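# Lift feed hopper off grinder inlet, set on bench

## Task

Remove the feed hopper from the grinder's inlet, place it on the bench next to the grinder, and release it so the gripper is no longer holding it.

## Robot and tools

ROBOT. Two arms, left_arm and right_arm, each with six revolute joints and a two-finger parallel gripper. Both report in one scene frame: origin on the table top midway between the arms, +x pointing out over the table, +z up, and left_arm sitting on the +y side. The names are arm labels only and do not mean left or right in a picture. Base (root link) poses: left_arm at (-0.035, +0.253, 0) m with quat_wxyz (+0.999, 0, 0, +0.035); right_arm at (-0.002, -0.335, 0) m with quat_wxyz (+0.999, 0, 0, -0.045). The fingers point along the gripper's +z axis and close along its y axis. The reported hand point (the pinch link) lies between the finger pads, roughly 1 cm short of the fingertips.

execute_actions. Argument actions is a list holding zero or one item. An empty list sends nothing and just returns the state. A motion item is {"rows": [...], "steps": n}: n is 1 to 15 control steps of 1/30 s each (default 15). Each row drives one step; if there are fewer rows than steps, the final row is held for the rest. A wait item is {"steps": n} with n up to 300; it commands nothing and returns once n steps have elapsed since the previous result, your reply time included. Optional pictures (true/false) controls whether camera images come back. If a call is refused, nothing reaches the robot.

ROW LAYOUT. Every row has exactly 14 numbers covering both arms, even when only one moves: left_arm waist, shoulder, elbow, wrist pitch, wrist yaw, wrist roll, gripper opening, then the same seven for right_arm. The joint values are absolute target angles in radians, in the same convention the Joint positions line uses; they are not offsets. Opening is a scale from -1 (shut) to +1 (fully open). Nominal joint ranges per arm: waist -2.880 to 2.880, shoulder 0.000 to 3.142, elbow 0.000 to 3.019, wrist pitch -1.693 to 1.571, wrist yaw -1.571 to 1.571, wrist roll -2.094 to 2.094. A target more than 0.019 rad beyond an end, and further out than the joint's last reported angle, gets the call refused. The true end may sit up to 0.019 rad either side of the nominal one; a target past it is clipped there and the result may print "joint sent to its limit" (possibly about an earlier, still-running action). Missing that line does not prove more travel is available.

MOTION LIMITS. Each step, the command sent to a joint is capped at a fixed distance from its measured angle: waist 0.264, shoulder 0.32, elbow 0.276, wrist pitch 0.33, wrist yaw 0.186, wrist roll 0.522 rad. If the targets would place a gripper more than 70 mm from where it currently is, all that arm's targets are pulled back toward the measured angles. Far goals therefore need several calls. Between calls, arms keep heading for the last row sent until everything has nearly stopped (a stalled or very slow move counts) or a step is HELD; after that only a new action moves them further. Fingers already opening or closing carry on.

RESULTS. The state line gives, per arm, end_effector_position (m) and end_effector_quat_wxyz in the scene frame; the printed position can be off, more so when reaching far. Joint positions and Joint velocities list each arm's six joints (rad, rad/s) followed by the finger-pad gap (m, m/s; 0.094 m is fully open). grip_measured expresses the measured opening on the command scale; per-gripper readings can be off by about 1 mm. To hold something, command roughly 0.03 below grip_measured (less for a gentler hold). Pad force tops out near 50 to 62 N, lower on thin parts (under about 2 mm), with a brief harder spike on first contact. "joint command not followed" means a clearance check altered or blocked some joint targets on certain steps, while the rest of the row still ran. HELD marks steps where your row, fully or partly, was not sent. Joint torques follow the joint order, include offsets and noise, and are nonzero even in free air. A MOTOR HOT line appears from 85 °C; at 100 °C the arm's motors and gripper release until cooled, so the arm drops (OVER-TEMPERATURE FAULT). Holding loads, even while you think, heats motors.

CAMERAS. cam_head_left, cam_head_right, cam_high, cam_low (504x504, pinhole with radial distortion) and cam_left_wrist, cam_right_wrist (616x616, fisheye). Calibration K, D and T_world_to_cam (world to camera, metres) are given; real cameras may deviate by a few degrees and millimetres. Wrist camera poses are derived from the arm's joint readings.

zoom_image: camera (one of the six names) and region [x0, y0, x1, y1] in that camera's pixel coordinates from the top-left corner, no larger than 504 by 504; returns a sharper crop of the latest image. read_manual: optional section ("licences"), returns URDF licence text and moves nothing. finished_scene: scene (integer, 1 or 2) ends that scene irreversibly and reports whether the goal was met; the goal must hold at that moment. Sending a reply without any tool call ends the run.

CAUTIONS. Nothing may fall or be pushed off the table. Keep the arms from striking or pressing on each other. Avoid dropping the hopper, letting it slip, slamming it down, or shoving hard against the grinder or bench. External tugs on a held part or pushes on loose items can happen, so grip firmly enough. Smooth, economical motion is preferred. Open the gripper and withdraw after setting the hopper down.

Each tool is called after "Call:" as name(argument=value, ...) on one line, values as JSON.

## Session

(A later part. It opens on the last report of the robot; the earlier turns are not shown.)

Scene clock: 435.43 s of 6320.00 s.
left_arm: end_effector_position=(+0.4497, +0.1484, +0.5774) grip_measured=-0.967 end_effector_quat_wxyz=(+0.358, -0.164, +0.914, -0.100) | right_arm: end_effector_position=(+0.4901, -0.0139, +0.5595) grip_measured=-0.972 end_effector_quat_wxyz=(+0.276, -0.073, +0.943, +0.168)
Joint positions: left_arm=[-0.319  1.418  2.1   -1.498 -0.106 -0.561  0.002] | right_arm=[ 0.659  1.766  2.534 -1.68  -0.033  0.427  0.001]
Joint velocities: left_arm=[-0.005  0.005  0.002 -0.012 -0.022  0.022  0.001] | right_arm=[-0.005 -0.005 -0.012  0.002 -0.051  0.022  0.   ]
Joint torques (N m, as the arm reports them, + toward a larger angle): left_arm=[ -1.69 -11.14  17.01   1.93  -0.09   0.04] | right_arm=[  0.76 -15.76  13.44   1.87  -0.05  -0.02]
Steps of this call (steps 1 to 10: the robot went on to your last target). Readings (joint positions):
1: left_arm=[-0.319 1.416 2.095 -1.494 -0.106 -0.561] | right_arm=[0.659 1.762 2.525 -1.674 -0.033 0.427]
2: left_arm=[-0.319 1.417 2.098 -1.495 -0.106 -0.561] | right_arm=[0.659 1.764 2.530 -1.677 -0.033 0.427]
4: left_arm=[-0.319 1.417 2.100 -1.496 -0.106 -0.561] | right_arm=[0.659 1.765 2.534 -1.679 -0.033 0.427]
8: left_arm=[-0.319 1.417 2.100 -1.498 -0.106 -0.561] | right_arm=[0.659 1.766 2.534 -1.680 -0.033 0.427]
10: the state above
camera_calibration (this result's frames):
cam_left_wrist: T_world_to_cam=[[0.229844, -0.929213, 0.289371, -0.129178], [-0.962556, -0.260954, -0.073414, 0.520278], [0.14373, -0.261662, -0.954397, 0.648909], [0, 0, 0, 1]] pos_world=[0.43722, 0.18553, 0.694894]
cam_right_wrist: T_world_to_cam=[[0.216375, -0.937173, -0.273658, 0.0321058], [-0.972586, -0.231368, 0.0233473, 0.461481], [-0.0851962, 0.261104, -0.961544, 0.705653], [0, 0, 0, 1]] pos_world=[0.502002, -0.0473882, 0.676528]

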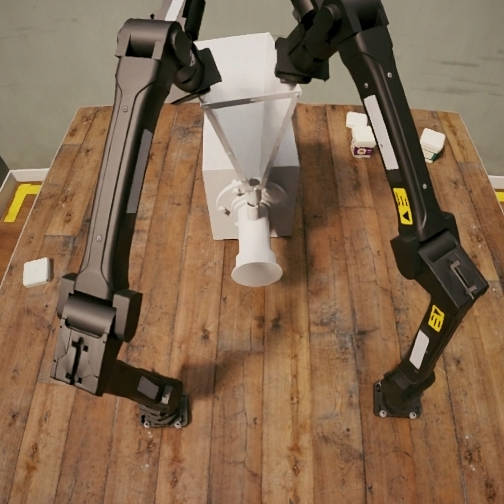

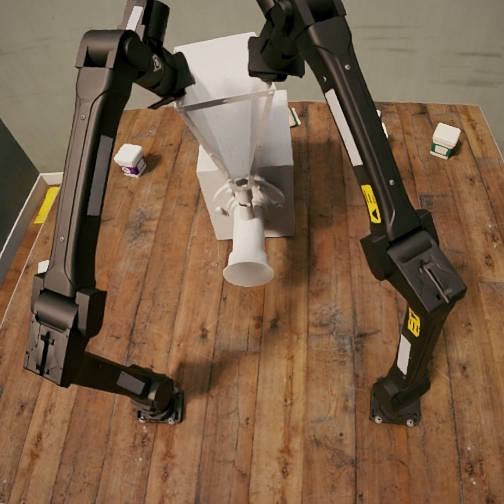

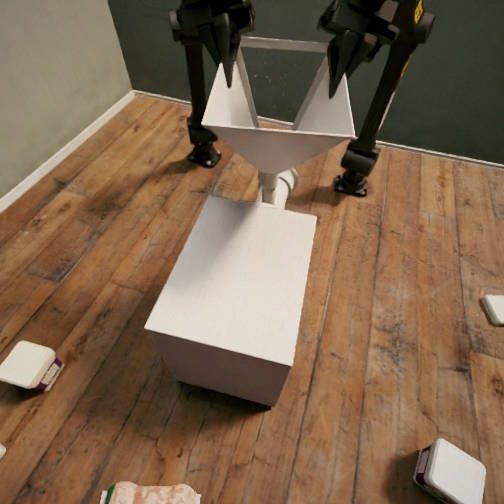

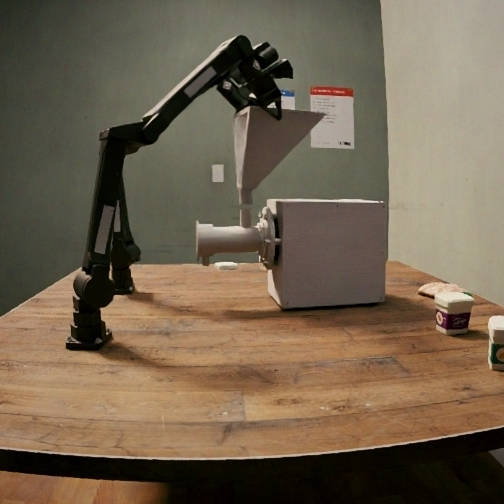

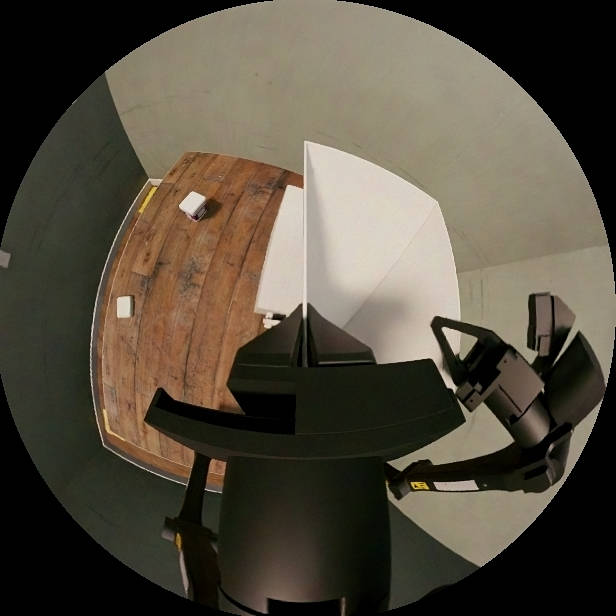

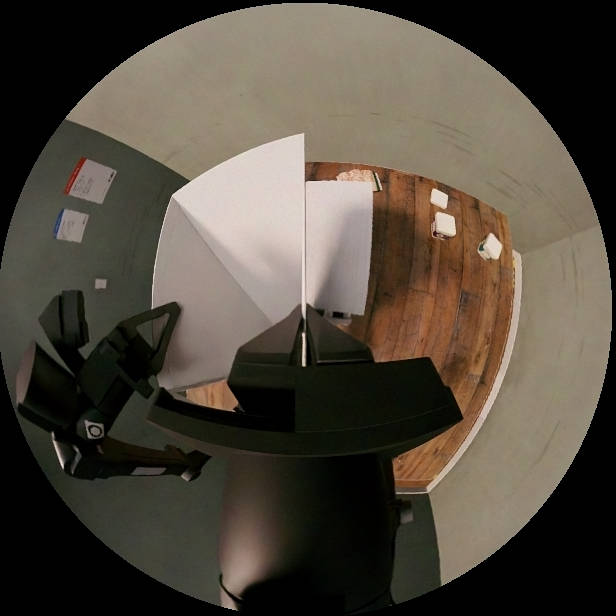

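Call:
execute_actions(actions=[{"rows": [[-0.325,1.407,2.18,-1.488,-0.109,-0.563,-1,0.656,1.75,2.608,-1.673,-0.037,0.425,-1],[-0.332,1.407,2.18,-1.49,-0.114,-0.568,-1,0.652,1.742,2.598,-1.671,-0.039,0.422,-1],[-0.341,1.407,2.181,-1.492,-0.12,-0.575,-1,0.648,1.733,2.586,-1.669,-0.041,0.418,-1],[-0.351,1.406,2.181,-1.494,-0.127,-0.583,-1,0.643,1.723,2.573,-1.667,-0.044,0.414,-1],[-0.362,1.406,2.181,-1.496,-0.134,-0.591,-1,0.638,1.712,2.559,-1.664,-0.048,0.41,-1],[-0.373,1.406,2.182,-1.498,-0.141,-0.6,-1,0.632,1.701,2.545,-1.662,-0.051,0.405,-1],[-0.384,1.406,2.182,-1.501,-0.149,-0.609,-1,0.627,1.689,2.53,-1.659,-0.055,0.4,-1],[-0.395,1.406,2.182,-1.503,-0.157,-0.618,-1,0.621,1.678,2.515,-1.657,-0.058,0.396,-1],[-0.406,1.406,2.183,-1.505,-0.164,-0.626,-1,0.616,1.666,2.501,-1.654,-0.061,0.391,-1],[-0.417,1.405,2.183,-1.508,-0.172,-0.635,-1,0.61,1.655,2.486,-1.651,-0.065,0.387,-1],[-0.428,1.405,2.184,-1.51,-0.179,-0.643,-1,0.604,1.643,2.471,-1.649,-0.068,0.382,-1],[-0.439,1.405,2.184,-1.512,-0.186,-0.652,-1,0.599,1.632,2.457,-1.646,-0.071,0.377,-1],[-0.45,1.405,2.184,-1.515,-0.194,-0.66,-1,0.593,1.62,2.442,-1.644,-0.075,0.373,-1],[-0.461,1.405,2.185,-1.517,-0.201,-0.669,-1,0.588,1.609,2.427,-1.641,-0.078,0.368,-1],[-0.472,1.404,2.185,-1.519,-0.209,-0.678,-1,0.582,1.597,2.412,-1.639,-0.082,0.364,-1]], "steps": 15}], pictures=false)

Call:
execute_actions(actions=[{"rows": [[-0.483,1.404,2.185,-1.522,-0.216,-0.686,-1,0.576,1.586,2.398,-1.636,-0.085,0.359,-1],[-0.494,1.404,2.186,-1.524,-0.224,-0.695,-1,0.571,1.574,2.383,-1.633,-0.088,0.354,-1],[-0.505,1.404,2.186,-1.526,-0.231,-0.703,-1,0.565,1.563,2.368,-1.631,-0.092,0.35,-1],[-0.516,1.404,2.186,-1.529,-0.238,-0.712,-1,0.56,1.551,2.354,-1.628,-0.095,0.345,-1],[-0.527,1.404,2.187,-1.531,-0.246,-0.72,-1,0.554,1.54,2.339,-1.626,-0.098,0.341,-1],[-0.538,1.403,2.187,-1.533,-0.253,-0.729,-1,0.549,1.528,2.324,-1.623,-0.102,0.336,-1],[-0.549,1.403,2.187,-1.536,-0.261,-0.738,-1,0.543,1.517,2.31,-1.621,-0.105,0.331,-1],[-0.56,1.403,2.188,-1.538,-0.268,-0.746,-1,0.538,1.505,2.295,-1.618,-0.108,0.327,-1],[-0.571,1.403,2.188,-1.54,-0.276,-0.755,-1,0.532,1.494,2.28,-1.615,-0.112,0.322,-1],[-0.582,1.403,2.188,-1.543,-0.283,-0.763,-1,0.527,1.482,2.266,-1.613,-0.115,0.318,-1],[-0.593,1.403,2.189,-1.545,-0.29,-0.772,-1,0.521,1.471,2.252,-1.61,-0.118,0.313,-1],[-0.603,1.402,2.189,-1.547,-0.297,-0.78,-1,0.516,1.461,2.239,-1.608,-0.121,0.309,-1],[-0.612,1.402,2.19,-1.549,-0.303,-0.787,-1,0.511,1.452,2.227,-1.606,-0.124,0.305,-1],[-0.62,1.402,2.19,-1.551,-0.308,-0.793,-1,0.507,1.444,2.217,-1.604,-0.126,0.302,-1],[-0.625,1.402,2.19,-1.552,-0.312,-0.797,-1,0.505,1.438,2.21,-1.603,-0.128,0.3,-1]], "steps": 15}], pictures=false)

Call:
execute_actions(actions=[{"steps": 12}])

Scene clock: 554.77 s of 6320.00 s.
left_arm: end_effector_position=(+0.4363, +0.1100, +0.5746) grip_measured=-0.967 end_effector_quat_wxyz=(+0.353, -0.171, +0.915, -0.096) | right_arm: end_effector_position=(+0.4797, -0.0532, +0.5573) grip_measured=-0.972 end_effector_quat_wxyz=(+0.264, -0.070, +0.948, +0.164)
Joint positions: left_arm=[-0.429  1.422  2.103 -1.521 -0.189 -0.657  0.002] | right_arm=[ 0.597  1.678  2.412 -1.677 -0.072  0.383  0.001]
Joint velocities: left_arm=[-0.405 -0.005  0.027 -0.051 -0.242 -0.344 -0.   ] | right_arm=[-0.22  -0.405 -0.432  0.032 -0.11  -0.227 -0.001]
Joint torques (N m, as the arm reports them, + toward a larger angle): left_arm=[ -3.26 -11.77  16.88   1.66  -0.73   0.19] | right_arm=[  0.26 -19.01   9.43   2.4   -0.27   0.05]
Steps of this call (steps 1 to 30: the robot went on to your last target; steps 31 to 90: nothing new was sent; then 115.83 s passed at rest; steps 91 to 105: all 15 steps of this action). Readings (joint positions):
91: left_arm=[-0.319 1.419 2.100 -1.498 -0.106 -0.561] | right_arm=[0.658 1.766 2.534 -1.681 -0.033 0.427]
92: left_arm=[-0.319 1.419 2.100 -1.498 -0.107 -0.562] | right_arm=[0.658 1.766 2.534 -1.681 -0.033 0.427]
94: left_arm=[-0.321 1.419 2.100 -1.500 -0.113 -0.566] | right_arm=[0.657 1.766 2.534 -1.681 -0.036 0.427]
98: left_arm=[-0.346 1.419 2.102 -1.508 -0.147 -0.589] | right_arm=[0.644 1.757 2.516 -1.680 -0.053 0.417]
105: the state above

Scene clock: 555.27 s of 6320.00 s.
left_arm: end_effector_position=(+0.4055, +0.0532, +0.5791) grip_measured=-0.967 end_effector_quat_wxyz=(+0.356, -0.166, +0.914, -0.101) | right_arm: end_effector_position=(+0.4463, -0.1122, +0.5621) grip_measured=-0.972 end_effector_quat_wxyz=(+0.270, -0.066, +0.947, +0.164)
Joint positions: left_arm=[-0.597  1.422  2.119 -1.558 -0.291 -0.778  0.002] | right_arm=[ 0.512  1.501  2.202 -1.639 -0.116  0.32   0.001]
Joint velocities: left_arm=[-0.288 -0.005  0.007 -0.066 -0.11  -0.227 -0.   ] | right_arm=[-0.142 -0.269 -0.281  0.027  0.022 -0.037  0.001]
Joint torques (N m, as the arm reports them, + toward a larger angle): left_arm=[ -2.66 -11.9   16.02   1.92  -0.88   0.11] | right_arm=[  1.05 -15.01   9.56   2.67  -0.39  -0.1 ]
Steps of this call (steps 1 to 15: all 15 steps of this action). Readings (joint positions):
1: left_arm=[-0.442 1.422 2.105 -1.523 -0.195 -0.666] | right_arm=[0.590 1.665 2.398 -1.676 -0.074 0.378]
2: left_arm=[-0.455 1.422 2.107 -1.526 -0.202 -0.676] | right_arm=[0.584 1.651 2.383 -1.674 -0.077 0.372]
4: left_arm=[-0.479 1.422 2.112 -1.530 -0.216 -0.692] | right_arm=[0.572 1.625 2.354 -1.669 -0.082 0.363]
8: left_arm=[-0.525 1.422 2.118 -1.540 -0.245 -0.723] | right_arm=[0.550 1.576 2.297 -1.656 -0.094 0.346]
15: the state above

Scene clock: 555.67 s of 6320.00 s.
left_arm: end_effector_position=(+0.4014, +0.0467, +0.5808) grip_measured=-0.967 end_effector_quat_wxyz=(+0.356, -0.167, +0.913, -0.105) | right_arm: end_effector_position=(+0.4411, -0.1194, +0.5651) grip_measured=-0.972 end_effector_quat_wxyz=(+0.274, -0.068, +0.945, +0.163)
Joint positions: left_arm=[-0.616  1.422  2.123 -1.56  -0.298 -0.796  0.002] | right_arm=[ 0.502  1.48   2.185 -1.637 -0.118  0.308  0.001]
Joint velocities: left_arm=[-0.015 -0.005 -0.002 -0.007 -0.037 -0.007  0.   ] | right_arm=[-0.005 -0.005  0.002 -0.007  0.022 -0.007  0.001]
Joint torques (N m, as the arm reports them, + toward a larger angle): left_arm=[ -2.39 -11.85  15.66   1.71  -0.78   0.02] | right_arm=[  0.4  -14.48   9.51   2.5   -0.32  -0.05]
Steps of this call (steps 1 to 12: the robot went on to your last target). Readings (joint positions):
1: left_arm=[-0.605 1.422 2.119 -1.559 -0.294 -0.784] | right_arm=[0.508 1.493 2.195 -1.639 -0.116 0.317]
2: left_arm=[-0.610 1.422 2.119 -1.560 -0.295 -0.789] | right_arm=[0.505 1.487 2.190 -1.639 -0.116 0.314]
4: left_arm=[-0.615 1.422 2.121 -1.560 -0.295 -0.795] | right_arm=[0.502 1.481 2.187 -1.639 -0.116 0.309]
8: left_arm=[-0.616 1.422 2.123 -1.560 -0.298 -0.796] | right_arm=[0.502 1.480 2.187 -1.637 -0.117 0.308]
12: the state above
camera_calibration (this result's frames):
cam_left_wrist: T_world_to_cam=[[0.232298, -0.924862, 0.301112, -0.221537], [-0.962016, -0.264113, -0.069057, 0.444897], [0.143396, -0.273633, -0.951085, 0.631329], [0, 0, 0, 1]] pos_world=[0.388931, 0.0853648, 0.697878]
cam_right_wrist: T_world_to_cam=[[0.203979, -0.941733, -0.267454, -0.0532684], [-0.974984, -0.220065, 0.0312811, 0.38729], [-0.0883157, 0.254383, -0.963063, 0.735832], [0, 0, 0, 1]] pos_world=[0.453452, -0.152119, 0.682291]

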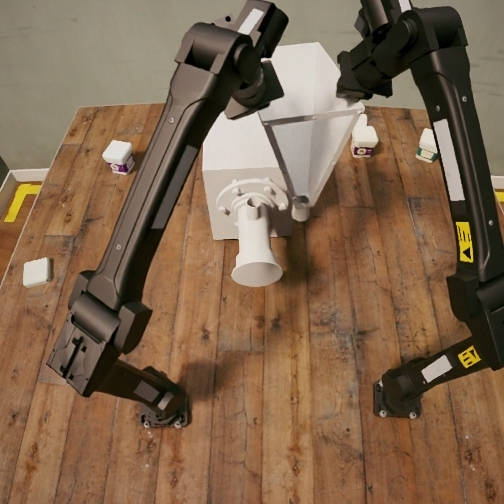

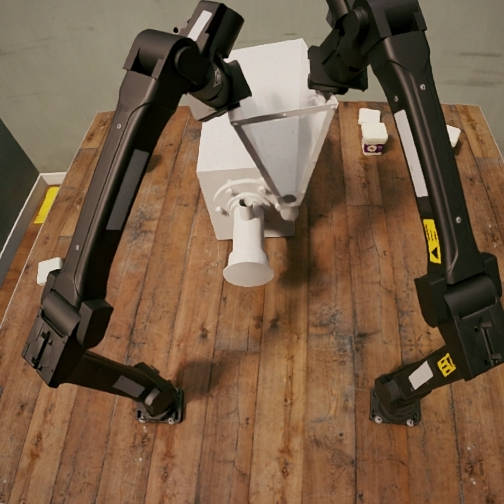

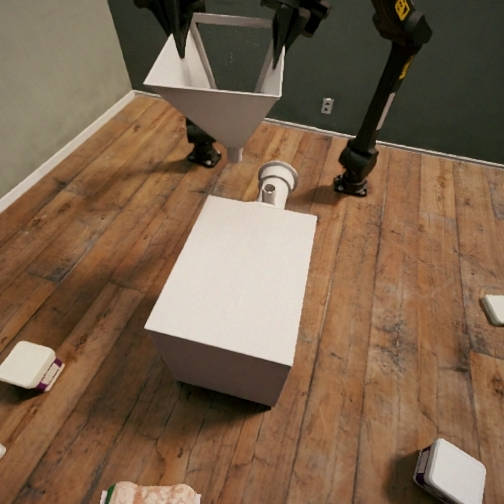

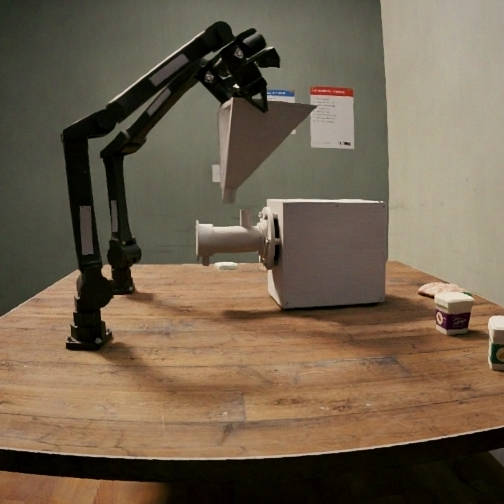

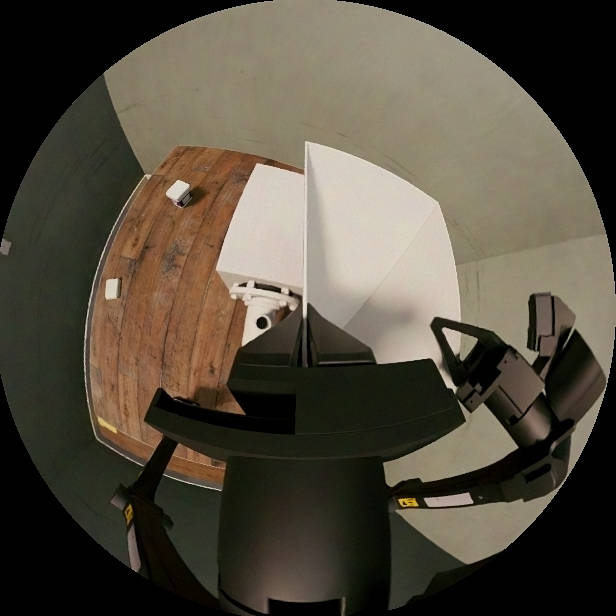

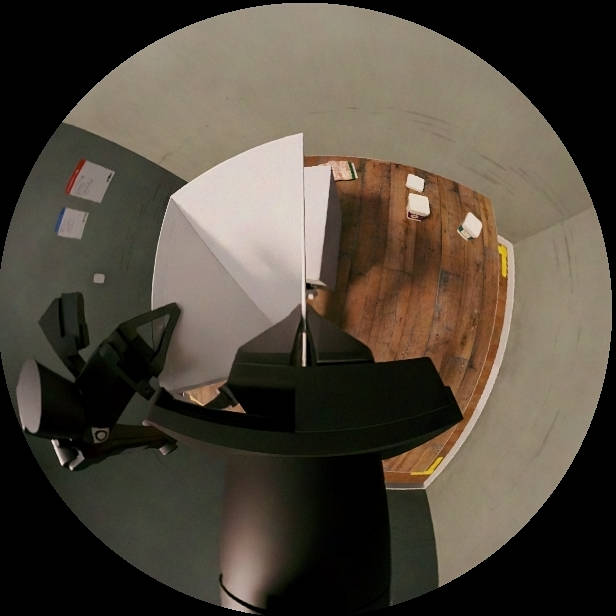

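Call:
execute_actions(actions=[{"rows": [[-0.634,1.407,2.175,-1.542,-0.318,-0.805,-1,0.492,1.43,2.197,-1.6,-0.133,0.293,-1],[-0.644,1.412,2.158,-1.532,-0.324,-0.812,-1,0.484,1.421,2.184,-1.596,-0.138,0.286,-1],[-0.653,1.413,2.146,-1.527,-0.33,-0.82,-1,0.475,1.413,2.171,-1.593,-0.143,0.279,-1],[-0.662,1.414,2.142,-1.526,-0.336,-0.828,-1,0.467,1.404,2.158,-1.59,-0.149,0.272,-1],[-0.671,1.415,2.139,-1.525,-0.342,-0.835,-1,0.459,1.396,2.145,-1.586,-0.154,0.265,-1],[-0.681,1.416,2.136,-1.524,-0.348,-0.843,-1,0.451,1.387,2.132,-1.583,-0.159,0.258,-1],[-0.69,1.417,2.133,-1.523,-0.354,-0.851,-1,0.443,1.379,2.119,-1.579,-0.164,0.251,-1],[-0.699,1.418,2.13,-1.522,-0.36,-0.859,-1,0.435,1.371,2.106,-1.576,-0.169,0.245,-1],[-0.709,1.419,2.126,-1.521,-0.366,-0.866,-1,0.426,1.362,2.093,-1.573,-0.174,0.238,-1],[-0.718,1.42,2.123,-1.52,-0.372,-0.874,-1,0.418,1.354,2.08,-1.569,-0.179,0.231,-1],[-0.727,1.421,2.12,-1.519,-0.378,-0.882,-1,0.41,1.345,2.067,-1.566,-0.184,0.224,-1],[-0.737,1.422,2.117,-1.518,-0.384,-0.889,-1,0.402,1.337,2.054,-1.563,-0.19,0.217,-1],[-0.746,1.423,2.114,-1.517,-0.39,-0.897,-1,0.394,1.328,2.041,-1.559,-0.195,0.21,-1],[-0.755,1.424,2.111,-1.516,-0.396,-0.905,-1,0.386,1.32,2.028,-1.556,-0.2,0.203,-1],[-0.764,1.425,2.107,-1.515,-0.402,-0.912,-1,0.377,1.312,2.015,-1.552,-0.205,0.196,-1]], "steps": 15}], pictures=false)

Call:
execute_actions(actions=[{"rows": [[-0.774,1.426,2.104,-1.514,-0.408,-0.92,-1,0.369,1.303,2.002,-1.549,-0.21,0.189,-1],[-0.783,1.427,2.101,-1.513,-0.414,-0.928,-1,0.361,1.295,1.99,-1.546,-0.215,0.182,-1],[-0.792,1.428,2.098,-1.512,-0.42,-0.936,-1,0.353,1.286,1.977,-1.542,-0.22,0.175,-1],[-0.802,1.429,2.095,-1.511,-0.426,-0.943,-1,0.345,1.278,1.964,-1.539,-0.225,0.168,-1],[-0.811,1.43,2.092,-1.51,-0.432,-0.951,-1,0.337,1.269,1.951,-1.536,-0.231,0.161,-1],[-0.82,1.431,2.088,-1.509,-0.438,-0.959,-1,0.328,1.261,1.938,-1.532,-0.236,0.154,-1],[-0.83,1.432,2.085,-1.508,-0.444,-0.966,-1,0.32,1.253,1.925,-1.529,-0.241,0.148,-1],[-0.839,1.433,2.082,-1.507,-0.45,-0.974,-1,0.312,1.244,1.912,-1.525,-0.246,0.141,-1],[-0.848,1.434,2.079,-1.506,-0.456,-0.982,-1,0.304,1.236,1.899,-1.522,-0.251,0.134,-1],[-0.857,1.435,2.076,-1.505,-0.462,-0.989,-1,0.296,1.227,1.886,-1.519,-0.256,0.127,-1],[-0.867,1.436,2.073,-1.504,-0.468,-0.997,-1,0.288,1.219,1.873,-1.515,-0.261,0.12,-1],[-0.876,1.437,2.069,-1.503,-0.474,-1.005,-1,0.279,1.21,1.86,-1.512,-0.267,0.113,-1],[-0.885,1.438,2.066,-1.502,-0.48,-1.013,-1,0.271,1.202,1.847,-1.509,-0.272,0.106,-1],[-0.895,1.439,2.063,-1.501,-0.486,-1.02,-1,0.263,1.193,1.834,-1.505,-0.277,0.099,-1],[-0.904,1.44,2.06,-1.5,-0.492,-1.028,-1,0.255,1.185,1.821,-1.502,-0.282,0.092,-1]], "steps": 15}], pictures=false)

Call:
execute_actions(actions=[{"steps": 12}], pictures=false)

Scene clock: 585.07 s of 6320.00 s.
left_arm: end_effector_position=(+0.3870, +0.0024, +0.5671) grip_measured=-0.967 end_effector_quat_wxyz=(+0.358, -0.163, +0.914, -0.101) | right_arm: end_effector_position=(+0.4262, -0.1650, +0.5485) grip_measured=-0.972 end_effector_quat_wxyz=(+0.271, -0.065, +0.945, +0.169)
Joint positions: left_arm=[-0.735  1.437  2.097 -1.553 -0.38  -0.884  0.002] | right_arm=[ 0.397  1.368  2.015 -1.592 -0.191  0.232  0.001]
Joint velocities: left_arm=[-0.269  0.024 -0.095  0.046 -0.183 -0.256 -0.001] | right_arm=[-0.249 -0.269 -0.379  0.12  -0.095 -0.183  0.001]
Joint torques (N m, as the arm reports them, + toward a larger angle): left_arm=[ -2.42 -11.66  10.75   2.92  -0.93   0.08] | right_arm=[  0.47 -12.97   9.74   2.34  -0.42  -0.06]
Steps of this call (steps 1 to 30: the robot went on to your last target; steps 31 to 90: nothing new was sent; then 25.90 s passed at rest; steps 91 to 105: all 15 steps of this action). Readings (joint positions):
91: left_arm=[-0.616 1.422 2.123 -1.560 -0.300 -0.797] | right_arm=[0.502 1.480 2.184 -1.635 -0.119 0.307]
92: left_arm=[-0.618 1.422 2.123 -1.560 -0.304 -0.798] | right_arm=[0.500 1.478 2.179 -1.632 -0.124 0.306]
94: left_arm=[-0.626 1.423 2.123 -1.560 -0.319 -0.802] | right_arm=[0.492 1.469 2.161 -1.619 -0.139 0.301]
98: left_arm=[-0.660 1.429 2.117 -1.560 -0.342 -0.823] | right_arm=[0.462 1.437 2.110 -1.605 -0.160 0.281]
105: the state above

Scene clock: 585.57 s of 6320.00 s.
left_arm: end_effector_position=(+0.3641, -0.0456, +0.5461) grip_measured=-0.967 end_effector_quat_wxyz=(+0.361, -0.163, +0.913, -0.097) | right_arm: end_effector_position=(+0.4026, -0.2134, +0.5253) grip_measured=-0.972 end_effector_quat_wxyz=(+0.276, -0.064, +0.943, +0.174)
Joint positions: left_arm=[-0.869  1.449  2.048 -1.54  -0.472 -0.996  0.002] | right_arm=[ 0.273  1.239  1.822 -1.539 -0.269  0.134  0.001]
Joint velocities: left_arm=[-0.269  0.034 -0.1    0.032 -0.242 -0.168 -0.   ] | right_arm=[-0.269 -0.269 -0.369  0.09  -0.139 -0.198 -0.001]
Joint torques (N m, as the arm reports them, + toward a larger angle): left_arm=[ -3.21 -11.87  11.3    2.8   -0.92   0.05] | right_arm=[ -0.39 -10.46   9.53   2.78  -0.41  -0.18]
Steps of this call (steps 1 to 15: all 15 steps of this action). Readings (joint positions):
1: left_arm=[-0.745 1.438 2.094 -1.551 -0.386 -0.892] | right_arm=[0.389 1.359 2.002 -1.589 -0.196 0.225]
2: left_arm=[-0.754 1.438 2.091 -1.550 -0.393 -0.899] | right_arm=[0.381 1.351 1.990 -1.585 -0.202 0.218]
4: left_arm=[-0.772 1.439 2.085 -1.549 -0.405 -0.914] | right_arm=[0.366 1.334 1.965 -1.577 -0.212 0.205]
8: left_arm=[-0.806 1.441 2.072 -1.546 -0.430 -0.943] | right_arm=[0.334 1.300 1.913 -1.563 -0.234 0.179]
15: the state above

Scene clock: 585.97 s of 6320.00 s.
left_arm: end_effector_position=(+0.3600, -0.0550, +0.5426) grip_measured=-0.967 end_effector_quat_wxyz=(+0.360, -0.166, +0.912, -0.101) | right_arm: end_effector_position=(+0.3976, -0.2231, +0.5231) grip_measured=-0.972 end_effector_quat_wxyz=(+0.279, -0.064, +0.943, +0.170)
Joint positions: left_arm=[-0.891  1.454  2.042 -1.535 -0.48  -1.024  0.002] | right_arm=[ 0.251  1.217  1.798 -1.536 -0.273  0.112  0.001]
Joint velocities: left_arm=[-0.005 -0.015  0.017  0.002 -0.051  0.007 -0.   ] | right_arm=[-0.015 -0.005 -0.007  0.017  0.037  0.037 -0.   ]
Joint torques (N m, as the arm reports them, + toward a larger angle): left_arm=[ -2.75 -12.37  11.17   2.84  -0.8   -0.01] | right_arm=[  0.94 -10.12  10.03   2.78  -0.4   -0.25]
Steps of this call (steps 1 to 12: the robot went on to your last target). Readings (joint positions):
1: left_arm=[-0.877 1.450 2.045 -1.539 -0.476 -1.003] | right_arm=[0.266 1.231 1.812 -1.538 -0.272 0.129]
2: left_arm=[-0.883 1.452 2.043 -1.539 -0.477 -1.009] | right_arm=[0.259 1.225 1.804 -1.538 -0.272 0.125]
4: left_arm=[-0.890 1.453 2.042 -1.537 -0.478 -1.019] | right_arm=[0.252 1.218 1.798 -1.538 -0.272 0.117]
8: left_arm=[-0.891 1.454 2.042 -1.535 -0.480 -1.023] | right_arm=[0.251 1.217 1.798 -1.536 -0.273 0.113]
12: the state above

Call:
execute_actions(actions=[{"rows": [[-0.907,1.447,2.063,-1.512,-0.484,-1.035,-1,0.246,1.191,1.816,-1.518,-0.285,0.083,-1],[-0.911,1.452,2.066,-1.524,-0.475,-1.041,-1,0.238,1.197,1.81,-1.533,-0.287,0.074,-1],[-0.914,1.457,2.069,-1.53,-0.469,-1.048,-1,0.229,1.201,1.805,-1.541,-0.29,0.065,-1],[-0.918,1.462,2.07,-1.531,-0.466,-1.054,-1,0.22,1.201,1.799,-1.545,-0.293,0.056,-1],[-0.921,1.467,2.07,-1.532,-0.462,-1.061,-1,0.212,1.202,1.794,-1.549,-0.296,0.047,-1],[-0.925,1.472,2.07,-1.532,-0.458,-1.067,-1,0.203,1.202,1.788,-1.552,-0.298,0.039,-1],[-0.928,1.477,2.07,-1.533,-0.455,-1.074,-1,0.195,1.202,1.783,-1.556,-0.301,0.03,-1],[-0.932,1.482,2.07,-1.534,-0.451,-1.081,-1,0.186,1.203,1.778,-1.56,-0.304,0.021,-1],[-0.935,1.487,2.07,-1.535,-0.448,-1.087,-1,0.177,1.203,1.772,-1.564,-0.307,0.012,-1],[-0.939,1.492,2.07,-1.536,-0.444,-1.094,-1,0.169,1.203,1.767,-1.568,-0.309,0.003,-1],[-0.942,1.497,2.07,-1.537,-0.44,-1.1,-1,0.16,1.204,1.761,-1.572,-0.312,-0.006,-1],[-0.946,1.502,2.07,-1.538,-0.437,-1.107,-1,0.151,1.204,1.756,-1.576,-0.315,-0.015,-1],[-0.949,1.507,2.07,-1.539,-0.433,-1.113,-1,0.143,1.204,1.75,-1.58,-0.318,-0.024,-1],[-0.953,1.512,2.07,-1.54,-0.43,-1.12,-1,0.134,1.205,1.745,-1.584,-0.32,-0.033,-1],[-0.956,1.517,2.07,-1.541,-0.426,-1.127,-1,0.126,1.205,1.74,-1.588,-0.323,-0.042,-1]], "steps": 15}], pictures=false)

Call:
execute_actions(actions=[{"rows": [[-0.96,1.521,2.07,-1.541,-0.422,-1.133,-1,0.117,1.205,1.734,-1.591,-0.326,-0.05,-1],[-0.963,1.526,2.07,-1.542,-0.419,-1.14,-1,0.108,1.206,1.729,-1.595,-0.328,-0.059,-1],[-0.966,1.531,2.07,-1.543,-0.415,-1.146,-1,0.1,1.206,1.723,-1.599,-0.331,-0.068,-1],[-0.97,1.536,2.07,-1.544,-0.412,-1.153,-1,0.091,1.206,1.718,-1.603,-0.334,-0.077,-1],[-0.973,1.541,2.07,-1.545,-0.408,-1.159,-1,0.082,1.207,1.712,-1.607,-0.337,-0.086,-1],[-0.977,1.546,2.07,-1.546,-0.404,-1.166,-1,0.074,1.207,1.707,-1.611,-0.339,-0.095,-1],[-0.98,1.551,2.07,-1.547,-0.401,-1.173,-1,0.065,1.207,1.702,-1.615,-0.342,-0.104,-1],[-0.984,1.556,2.07,-1.548,-0.397,-1.179,-1,0.056,1.208,1.696,-1.619,-0.345,-0.113,-1],[-0.987,1.561,2.07,-1.549,-0.394,-1.186,-1,0.048,1.208,1.691,-1.623,-0.348,-0.122,-1],[-0.991,1.566,2.07,-1.55,-0.39,-1.192,-1,0.039,1.208,1.685,-1.627,-0.35,-0.131,-1],[-0.994,1.571,2.07,-1.55,-0.386,-1.199,-1,0.031,1.209,1.68,-1.63,-0.353,-0.139,-1],[-0.998,1.576,2.07,-1.551,-0.383,-1.205,-1,0.022,1.209,1.674,-1.634,-0.356,-0.148,-1],[-1.001,1.581,2.07,-1.552,-0.379,-1.212,-1,0.013,1.209,1.669,-1.638,-0.359,-0.157,-1],[-1.005,1.586,2.07,-1.553,-0.376,-1.218,-1,0.005,1.21,1.663,-1.642,-0.361,-0.166,-1],[-1.008,1.591,2.07,-1.554,-0.372,-1.225,-1,-0.004,1.21,1.658,-1.646,-0.364,-0.175,-1]], "steps": 15}], pictures=false)

Call:
execute_actions(actions=[{"steps": 12}])

Scene clock: 604.57 s of 6320.00 s.
left_arm: end_effector_position=(+0.3604, -0.0950, +0.5050) grip_measured=-0.967 end_effector_quat_wxyz=(+0.316, -0.171, +0.927, -0.105) | right_arm: end_effector_position=(+0.3963, -0.2627, +0.4862) grip_measured=-0.972 end_effector_quat_wxyz=(+0.237, -0.055, +0.957, +0.157)
Joint positions: left_arm=[-0.926  1.522  2.042 -1.544 -0.425 -1.1    0.002] | right_arm=[ 0.14   1.217  1.726 -1.584 -0.309  0.015  0.001]
Joint velocities: left_arm=[-0.112  0.161 -0.027 -0.017  0.037 -0.212 -0.   ] | right_arm=[-0.269 -0.015 -0.168 -0.1   -0.081 -0.154  0.   ]
Joint torques (N m, as the arm reports them, + toward a larger angle): left_arm=[ -3.92 -13.72  12.49   1.25  -0.51   0.05] | right_arm=[-0.18 -8.38 10.05  1.64 -0.44 -0.15]
Steps of this call (steps 1 to 30: the robot went on to your last target; steps 31 to 90: nothing new was sent; then 15.10 s passed at rest; steps 91 to 105: all 15 steps of this action). Readings (joint positions):
91: left_arm=[-0.891 1.454 2.042 -1.535 -0.480 -1.024] | right_arm=[0.251 1.217 1.798 -1.536 -0.273 0.111]
92: left_arm=[-0.891 1.454 2.042 -1.535 -0.477 -1.026] | right_arm=[0.249 1.217 1.797 -1.536 -0.275 0.108]
94: left_arm=[-0.891 1.456 2.042 -1.538 -0.469 -1.030] | right_arm=[0.242 1.217 1.793 -1.540 -0.284 0.099]
98: left_arm=[-0.901 1.474 2.042 -1.543 -0.454 -1.048] | right_arm=[0.212 1.217 1.773 -1.556 -0.296 0.075]
105: the state above

Scene clock: 605.07 s of 6320.00 s.
left_arm: end_effector_position=(+0.3506, -0.1383, +0.4660) grip_measured=-0.967 end_effector_quat_wxyz=(+0.271, -0.182, +0.939, -0.108) | right_arm: end_effector_position=(+0.3864, -0.3055, +0.4475) grip_measured=-0.972 end_effector_quat_wxyz=(+0.192, -0.054, +0.968, +0.153)
Joint positions: left_arm=[-0.977  1.59   2.042 -1.554 -0.376 -1.198  0.002] | right_arm=[ 0.014  1.217  1.645 -1.639 -0.349 -0.122  0.001]
Joint velocities: left_arm=[-0.112  0.122  0.007 -0.027  0.037 -0.227 -0.   ] | right_arm=[-0.278 -0.005 -0.168 -0.11  -0.066 -0.33  -0.001]
Joint torques (N m, as the arm reports them, + toward a larger angle): left_arm=[ -3.18 -14.54  12.67   1.13  -0.34   0.07] | right_arm=[ 0.57 -7.55 10.2   0.9  -0.64 -0.16]
Steps of this call (steps 1 to 15: all 15 steps of this action). Readings (joint positions):
1: left_arm=[-0.929 1.527 2.042 -1.545 -0.422 -1.107] | right_arm=[0.131 1.217 1.720 -1.587 -0.312 0.006]
2: left_arm=[-0.933 1.531 2.042 -1.545 -0.418 -1.114] | right_arm=[0.122 1.217 1.715 -1.591 -0.315 -0.003]
4: left_arm=[-0.939 1.540 2.042 -1.547 -0.413 -1.128] | right_arm=[0.106 1.217 1.705 -1.598 -0.322 -0.021]
8: left_arm=[-0.952 1.556 2.042 -1.550 -0.400 -1.153] | right_arm=[0.074 1.217 1.685 -1.613 -0.334 -0.057]
15: the state above

Scene clock: 605.47 s of 6320.00 s.
left_arm: end_effector_position=(+0.3487, -0.1473, +0.4568) grip_measured=-0.967 end_effector_quat_wxyz=(+0.262, -0.188, +0.940, -0.107) | right_arm: end_effector_position=(+0.3862, -0.3138, +0.4380) grip_measured=-0.972 end_effector_quat_wxyz=(+0.182, -0.058, +0.970, +0.151)
Joint positions: left_arm=[-0.988  1.606  2.042 -1.556 -0.37  -1.228  0.002] | right_arm=[-0.009  1.224  1.63  -1.647 -0.353 -0.159  0.001]
Joint velocities: left_arm=[-0.015 -0.005  0.007 -0.007 -0.051  0.007 -0.001] | right_arm=[-0.005 -0.005 -0.002  0.002  0.037 -0.037  0.001]
Joint torques (N m, as the arm reports them, + toward a larger angle): left_arm=[ -3.46 -15.03  12.8    1.12  -0.41   0.08] | right_arm=[ 0.85 -8.01 10.72  1.16 -0.64 -0.13]
Steps of this call (steps 1 to 12: the robot went on to your last target). Readings (joint positions):
1: left_arm=[-0.981 1.594 2.042 -1.554 -0.373 -1.204] | right_arm=[0.006 1.218 1.640 -1.642 -0.351 -0.131]
2: left_arm=[-0.984 1.599 2.042 -1.554 -0.371 -1.210] | right_arm=[-0.000 1.218 1.636 -1.645 -0.351 -0.138]
4: left_arm=[-0.988 1.605 2.042 -1.554 -0.370 -1.219] | right_arm=[-0.008 1.221 1.631 -1.647 -0.351 -0.149]
8: left_arm=[-0.988 1.606 2.042 -1.556 -0.370 -1.227] | right_arm=[-0.009 1.224 1.630 -1.647 -0.352 -0.157]
12: the state above
camera_calibration (this result's frames):
cam_left_wrist: T_world_to_cam=[[0.298501, -0.909001, 0.290884, -0.367455], [-0.953582, -0.271363, 0.130554, 0.239212], [-0.0397388, -0.316353, -0.947809, 0.523939], [0, 0, 0, 1]] pos_world=[0.358615, -0.103354, 0.57225]
cam_right_wrist: T_world_to_cam=[[0.155002, -0.95154, -0.265606, -0.244065], [-0.950723, -0.216749, 0.221686, 0.203236], [-0.268513, 0.218156, -0.938248, 0.705368], [0, 0, 0, 1]] pos_world=[0.420452, -0.342066, 0.55193]

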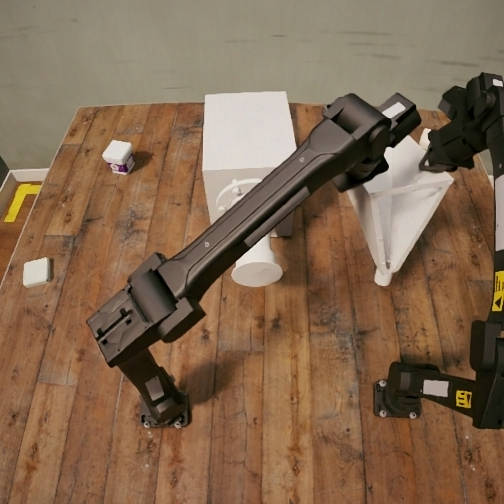

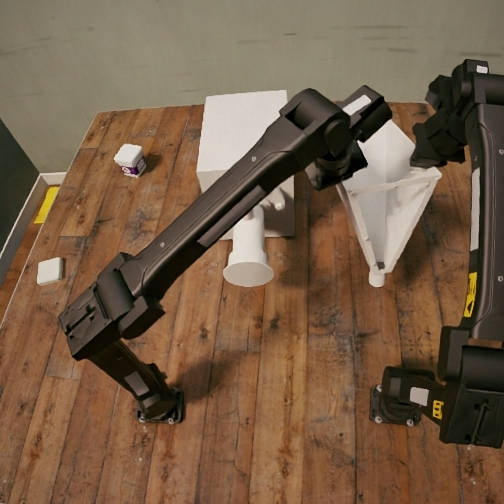

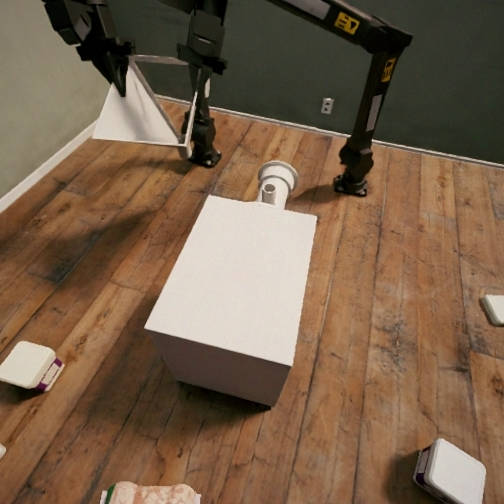

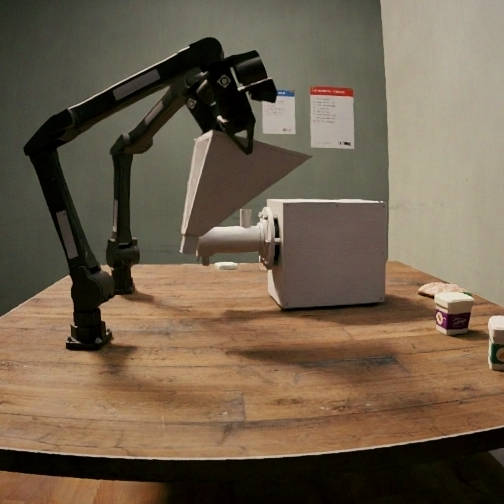

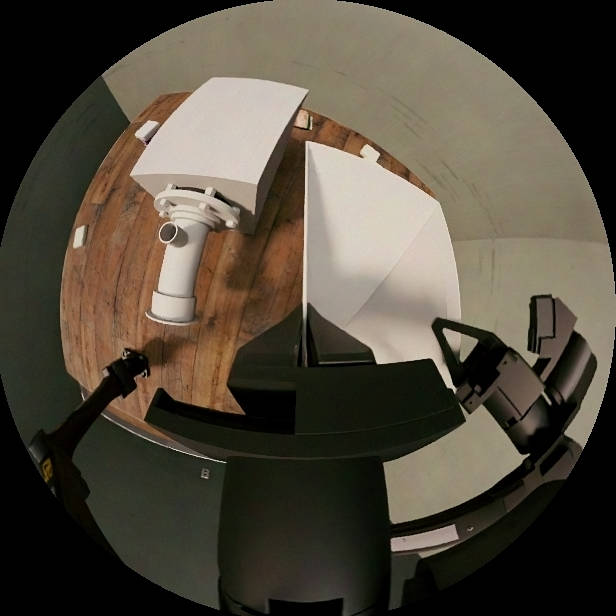

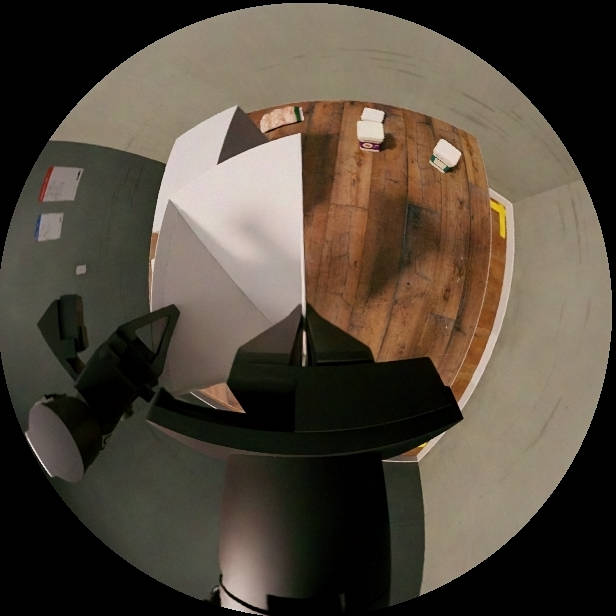

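Call:
execute_actions(actions=[{"rows": [[-0.998,1.588,2.058,-1.538,-0.361,-1.229,-1,-0.002,1.213,1.653,-1.647,-0.355,-0.165,-1],[-0.99,1.586,2.046,-1.522,-0.351,-1.229,-1,-0.001,1.217,1.647,-1.647,-0.346,-0.158,-1],[-0.987,1.585,2.038,-1.516,-0.342,-1.23,-1,0.001,1.22,1.642,-1.648,-0.343,-0.158,-1],[-0.984,1.585,2.03,-1.513,-0.333,-1.23,-1,0.003,1.223,1.637,-1.648,-0.339,-0.157,-1],[-0.982,1.585,2.022,-1.51,-0.323,-1.231,-1,0.004,1.227,1.631,-1.649,-0.336,-0.156,-1],[-0.979,1.585,2.014,-1.506,-0.314,-1.231,-1,0.006,1.23,1.626,-1.65,-0.333,-0.155,-1],[-0.976,1.585,2.006,-1.503,-0.305,-1.232,-1,0.007,1.233,1.62,-1.65,-0.33,-0.155,-1],[-0.974,1.585,1.998,-1.5,-0.295,-1.233,-1,0.009,1.237,1.615,-1.651,-0.327,-0.154,-1],[-0.971,1.585,1.99,-1.496,-0.286,-1.233,-1,0.011,1.24,1.61,-1.651,-0.324,-0.153,-1],[-0.968,1.585,1.982,-1.493,-0.277,-1.234,-1,0.012,1.243,1.604,-1.652,-0.321,-0.152,-1],[-0.966,1.585,1.974,-1.49,-0.267,-1.234,-1,0.014,1.247,1.599,-1.653,-0.318,-0.152,-1],[-0.963,1.585,1.966,-1.486,-0.258,-1.235,-1,0.016,1.25,1.594,-1.653,-0.314,-0.151,-1],[-0.96,1.585,1.958,-1.483,-0.249,-1.235,-1,0.017,1.253,1.588,-1.654,-0.311,-0.15,-1],[-0.958,1.585,1.95,-1.48,-0.239,-1.236,-1,0.019,1.257,1.583,-1.654,-0.308,-0.149,-1],[-0.955,1.585,1.942,-1.476,-0.23,-1.237,-1,0.02,1.26,1.577,-1.655,-0.305,-0.148,-1]], "steps": 15}], pictures=false)

Call:
execute_actions(actions=[{"rows": [[-0.952,1.585,1.934,-1.473,-0.221,-1.237,-1,0.022,1.263,1.572,-1.656,-0.302,-0.148,-1],[-0.95,1.585,1.926,-1.47,-0.211,-1.238,-1,0.024,1.267,1.567,-1.656,-0.299,-0.147,-1],[-0.947,1.585,1.918,-1.467,-0.202,-1.238,-1,0.025,1.27,1.561,-1.657,-0.296,-0.146,-1],[-0.944,1.585,1.91,-1.463,-0.193,-1.239,-1,0.027,1.273,1.556,-1.657,-0.293,-0.145,-1],[-0.942,1.585,1.902,-1.46,-0.183,-1.239,-1,0.029,1.277,1.551,-1.658,-0.289,-0.145,-1],[-0.939,1.585,1.894,-1.457,-0.174,-1.24,-1,0.03,1.28,1.545,-1.659,-0.286,-0.144,-1],[-0.936,1.585,1.886,-1.453,-0.165,-1.241,-1,0.032,1.283,1.54,-1.659,-0.283,-0.143,-1],[-0.934,1.585,1.878,-1.45,-0.155,-1.241,-1,0.033,1.287,1.534,-1.66,-0.28,-0.142,-1],[-0.931,1.585,1.87,-1.447,-0.146,-1.242,-1,0.035,1.29,1.529,-1.66,-0.277,-0.142,-1],[-0.928,1.585,1.862,-1.443,-0.137,-1.242,-1,0.037,1.293,1.524,-1.661,-0.274,-0.141,-1],[-0.926,1.585,1.854,-1.44,-0.127,-1.243,-1,0.038,1.297,1.518,-1.662,-0.271,-0.14,-1],[-0.923,1.585,1.846,-1.437,-0.118,-1.243,-1,0.04,1.3,1.513,-1.662,-0.267,-0.139,-1],[-0.92,1.585,1.838,-1.434,-0.109,-1.244,-1,0.042,1.303,1.508,-1.663,-0.264,-0.139,-1],[-0.918,1.585,1.83,-1.43,-0.099,-1.244,-1,0.043,1.307,1.502,-1.663,-0.261,-0.138,-1],[-0.915,1.585,1.822,-1.427,-0.09,-1.245,-1,0.045,1.31,1.497,-1.664,-0.258,-0.137,-1]], "steps": 15}], pictures=false)

Call:
execute_actions(actions=[{"steps": 12}])

Scene clock: 617.43 s of 6320.00 s.
left_arm: end_effector_position=(+0.3500, -0.1535, +0.4102) grip_measured=-0.967 end_effector_quat_wxyz=(+0.202, -0.194, +0.953, -0.116) | right_arm: end_effector_position=(+0.3871, -0.3182, +0.3928) grip_measured=-0.972 end_effector_quat_wxyz=(+0.123, -0.050, +0.981, +0.138)
Joint positions: left_arm=[-0.957  1.606  1.94  -1.5   -0.246 -1.238  0.002] | right_arm=[-0.001  1.26   1.561 -1.659 -0.307 -0.16   0.001]
Joint velocities: left_arm=[ 0.103 -0.015 -0.237  0.1    0.286 -0.081 -0.001] | right_arm=[ 0.073  0.103 -0.178 -0.002  0.037 -0.007 -0.001]
Joint torques (N m, as the arm reports them, + toward a larger angle): left_arm=[ -2.26 -15.11  11.76   1.59   0.03   0.07] | right_arm=[ 0.21 -8.82 10.59  0.9  -0.25  0.1 ]
Steps of this call (steps 1 to 30: the robot went on to your last target; steps 31 to 90: nothing new was sent; then 8.47 s passed at rest; steps 91 to 105: all 15 steps of this action). Readings (joint positions):
91: left_arm=[-0.988 1.606 2.042 -1.556 -0.368 -1.229] | right_arm=[-0.009 1.224 1.630 -1.647 -0.352 -0.159]
92: left_arm=[-0.988 1.606 2.040 -1.555 -0.363 -1.230] | right_arm=[-0.009 1.224 1.630 -1.647 -0.349 -0.159]
94: left_arm=[-0.986 1.606 2.032 -1.547 -0.349 -1.231] | right_arm=[-0.009 1.224 1.627 -1.649 -0.339 -0.159]
98: left_arm=[-0.976 1.606 2.002 -1.529 -0.311 -1.235] | right_arm=[-0.009 1.230 1.605 -1.653 -0.323 -0.159]
105: the state above

Scene clock: 617.93 s of 6320.00 s.
left_arm: end_effector_position=(+0.3476, -0.1533, +0.3577) grip_measured=-0.967 end_effector_quat_wxyz=(+0.131, -0.206, +0.962, -0.120) | right_arm: end_effector_position=(+0.3852, -0.3159, +0.3417) grip_measured=-0.972 end_effector_quat_wxyz=(+0.056, -0.050, +0.989, +0.125)
Joint positions: left_arm=[-0.919  1.606  1.822 -1.445 -0.11  -1.251  0.002] | right_arm=[ 0.024  1.307  1.483 -1.663 -0.262 -0.156  0.001]
Joint velocities: left_arm=[ 0.054  0.005 -0.227  0.105  0.227 -0.051  0.002] | right_arm=[ 0.054  0.083 -0.168  0.002  0.051  0.051  0.001]
Joint torques (N m, as the arm reports them, + toward a larger angle): left_arm=[ -1.57 -15.56  11.84   1.36   0.27   0.08] | right_arm=[ 1.88 -8.84 10.46  0.61 -0.04  0.2 ]
Steps of this call (steps 1 to 15: all 15 steps of this action). Readings (joint positions):
1: left_arm=[-0.954 1.606 1.932 -1.497 -0.237 -1.239] | right_arm=[0.001 1.263 1.556 -1.659 -0.304 -0.160]
2: left_arm=[-0.951 1.606 1.924 -1.494 -0.228 -1.240] | right_arm=[0.003 1.267 1.551 -1.659 -0.302 -0.160]
4: left_arm=[-0.945 1.606 1.909 -1.486 -0.210 -1.241] | right_arm=[0.006 1.272 1.541 -1.659 -0.296 -0.160]
8: left_arm=[-0.935 1.606 1.878 -1.471 -0.174 -1.245] | right_arm=[0.012 1.284 1.521 -1.660 -0.283 -0.160]
15: the state above

Scene clock: 618.33 s of 6320.00 s.
left_arm: end_effector_position=(+0.3476, -0.1519, +0.3484) grip_measured=-0.967 end_effector_quat_wxyz=(+0.123, -0.209, +0.963, -0.116) | right_arm: end_effector_position=(+0.3857, -0.3139, +0.3310) grip_measured=-0.972 end_effector_quat_wxyz=(+0.041, -0.050, +0.990, +0.126)
Joint positions: left_arm=[-0.913  1.609  1.805 -1.441 -0.098 -1.254  0.002] | right_arm=[ 0.03   1.322  1.47  -1.663 -0.26  -0.154  0.001]
Joint velocities: left_arm=[-0.005 -0.005 -0.002  0.002  0.022  0.022 -0.   ] | right_arm=[ 0.005 -0.005 -0.022 -0.017 -0.066 -0.037  0.   ]
Joint torques (N m, as the arm reports them, + toward a larger angle): left_arm=[ -1.67 -15.84  12.08   1.36   0.21   0.11] | right_arm=[  1.89 -11.03  10.85   0.62  -0.12   0.15]
Steps of this call (steps 1 to 12: the robot went on to your last target). Readings (joint positions):
1: left_arm=[-0.916 1.606 1.815 -1.442 -0.104 -1.252] | right_arm=[0.026 1.310 1.478 -1.663 -0.260 -0.155]
2: left_arm=[-0.915 1.607 1.810 -1.441 -0.100 -1.252] | right_arm=[0.027 1.313 1.474 -1.663 -0.260 -0.155]
4: left_arm=[-0.914 1.608 1.805 -1.441 -0.099 -1.253] | right_arm=[0.029 1.319 1.470 -1.663 -0.260 -0.154]
8: left_arm=[-0.913 1.609 1.805 -1.441 -0.099 -1.254] | right_arm=[0.030 1.322 1.470 -1.663 -0.260 -0.154]
12: the state above
camera_calibration (this result's frames):
cam_left_wrist: T_world_to_cam=[[0.371668, -0.889463, 0.265928, -0.353592], [-0.880232, -0.246594, 0.405442, 0.133539], [-0.29505, -0.384769, -0.874585, 0.472533], [0, 0, 0, 1]] pos_world=[0.388385, -0.0997618, 0.453158]
cam_right_wrist: T_world_to_cam=[[0.0996706, -0.966716, -0.23564, -0.265903], [-0.846451, -0.206866, 0.490639, 0.100259], [-0.523054, 0.150555, -0.838897, 0.648914], [0, 0, 0, 1]] pos_world=[0.450785, -0.33401, 0.432524]

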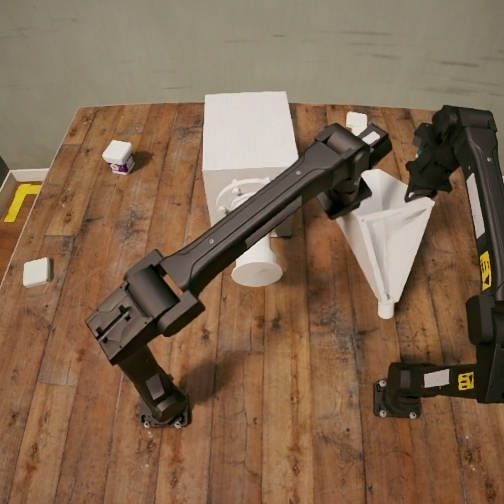

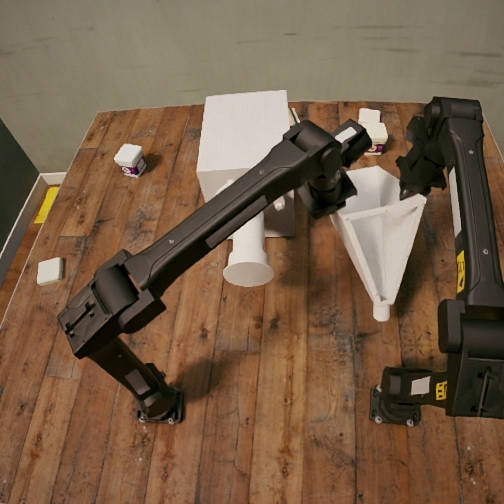

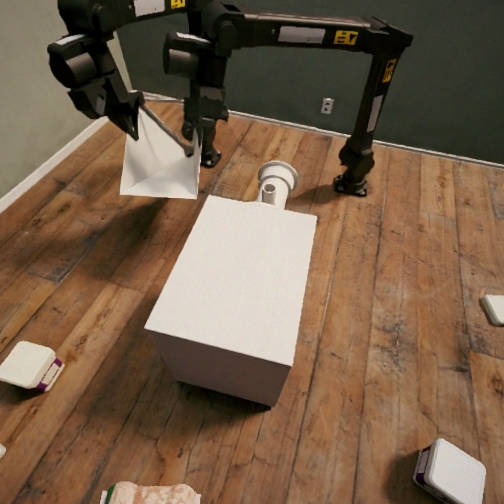

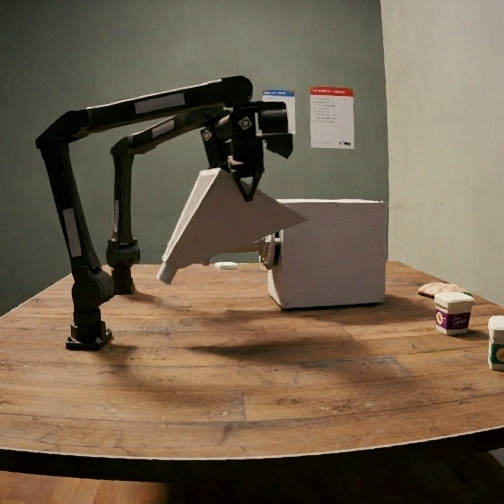

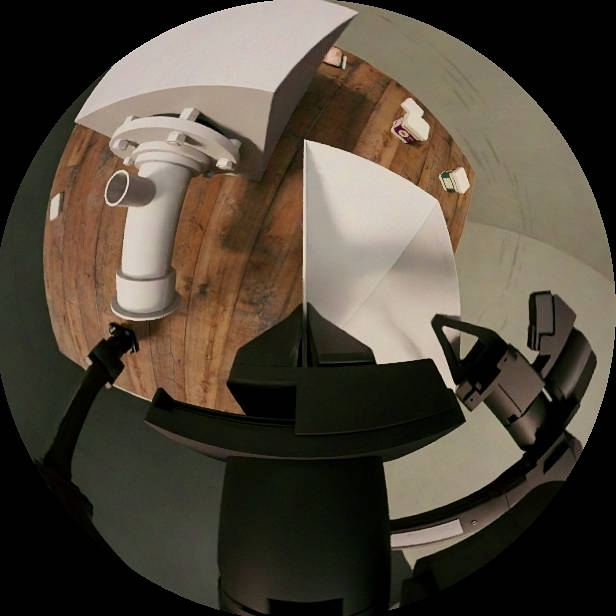

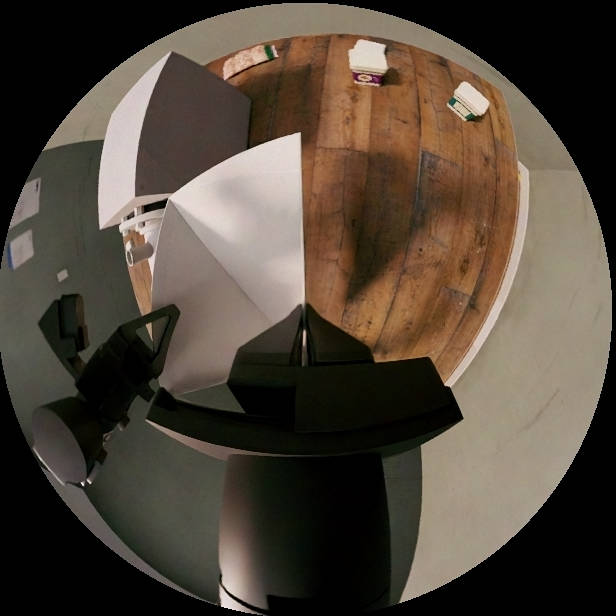

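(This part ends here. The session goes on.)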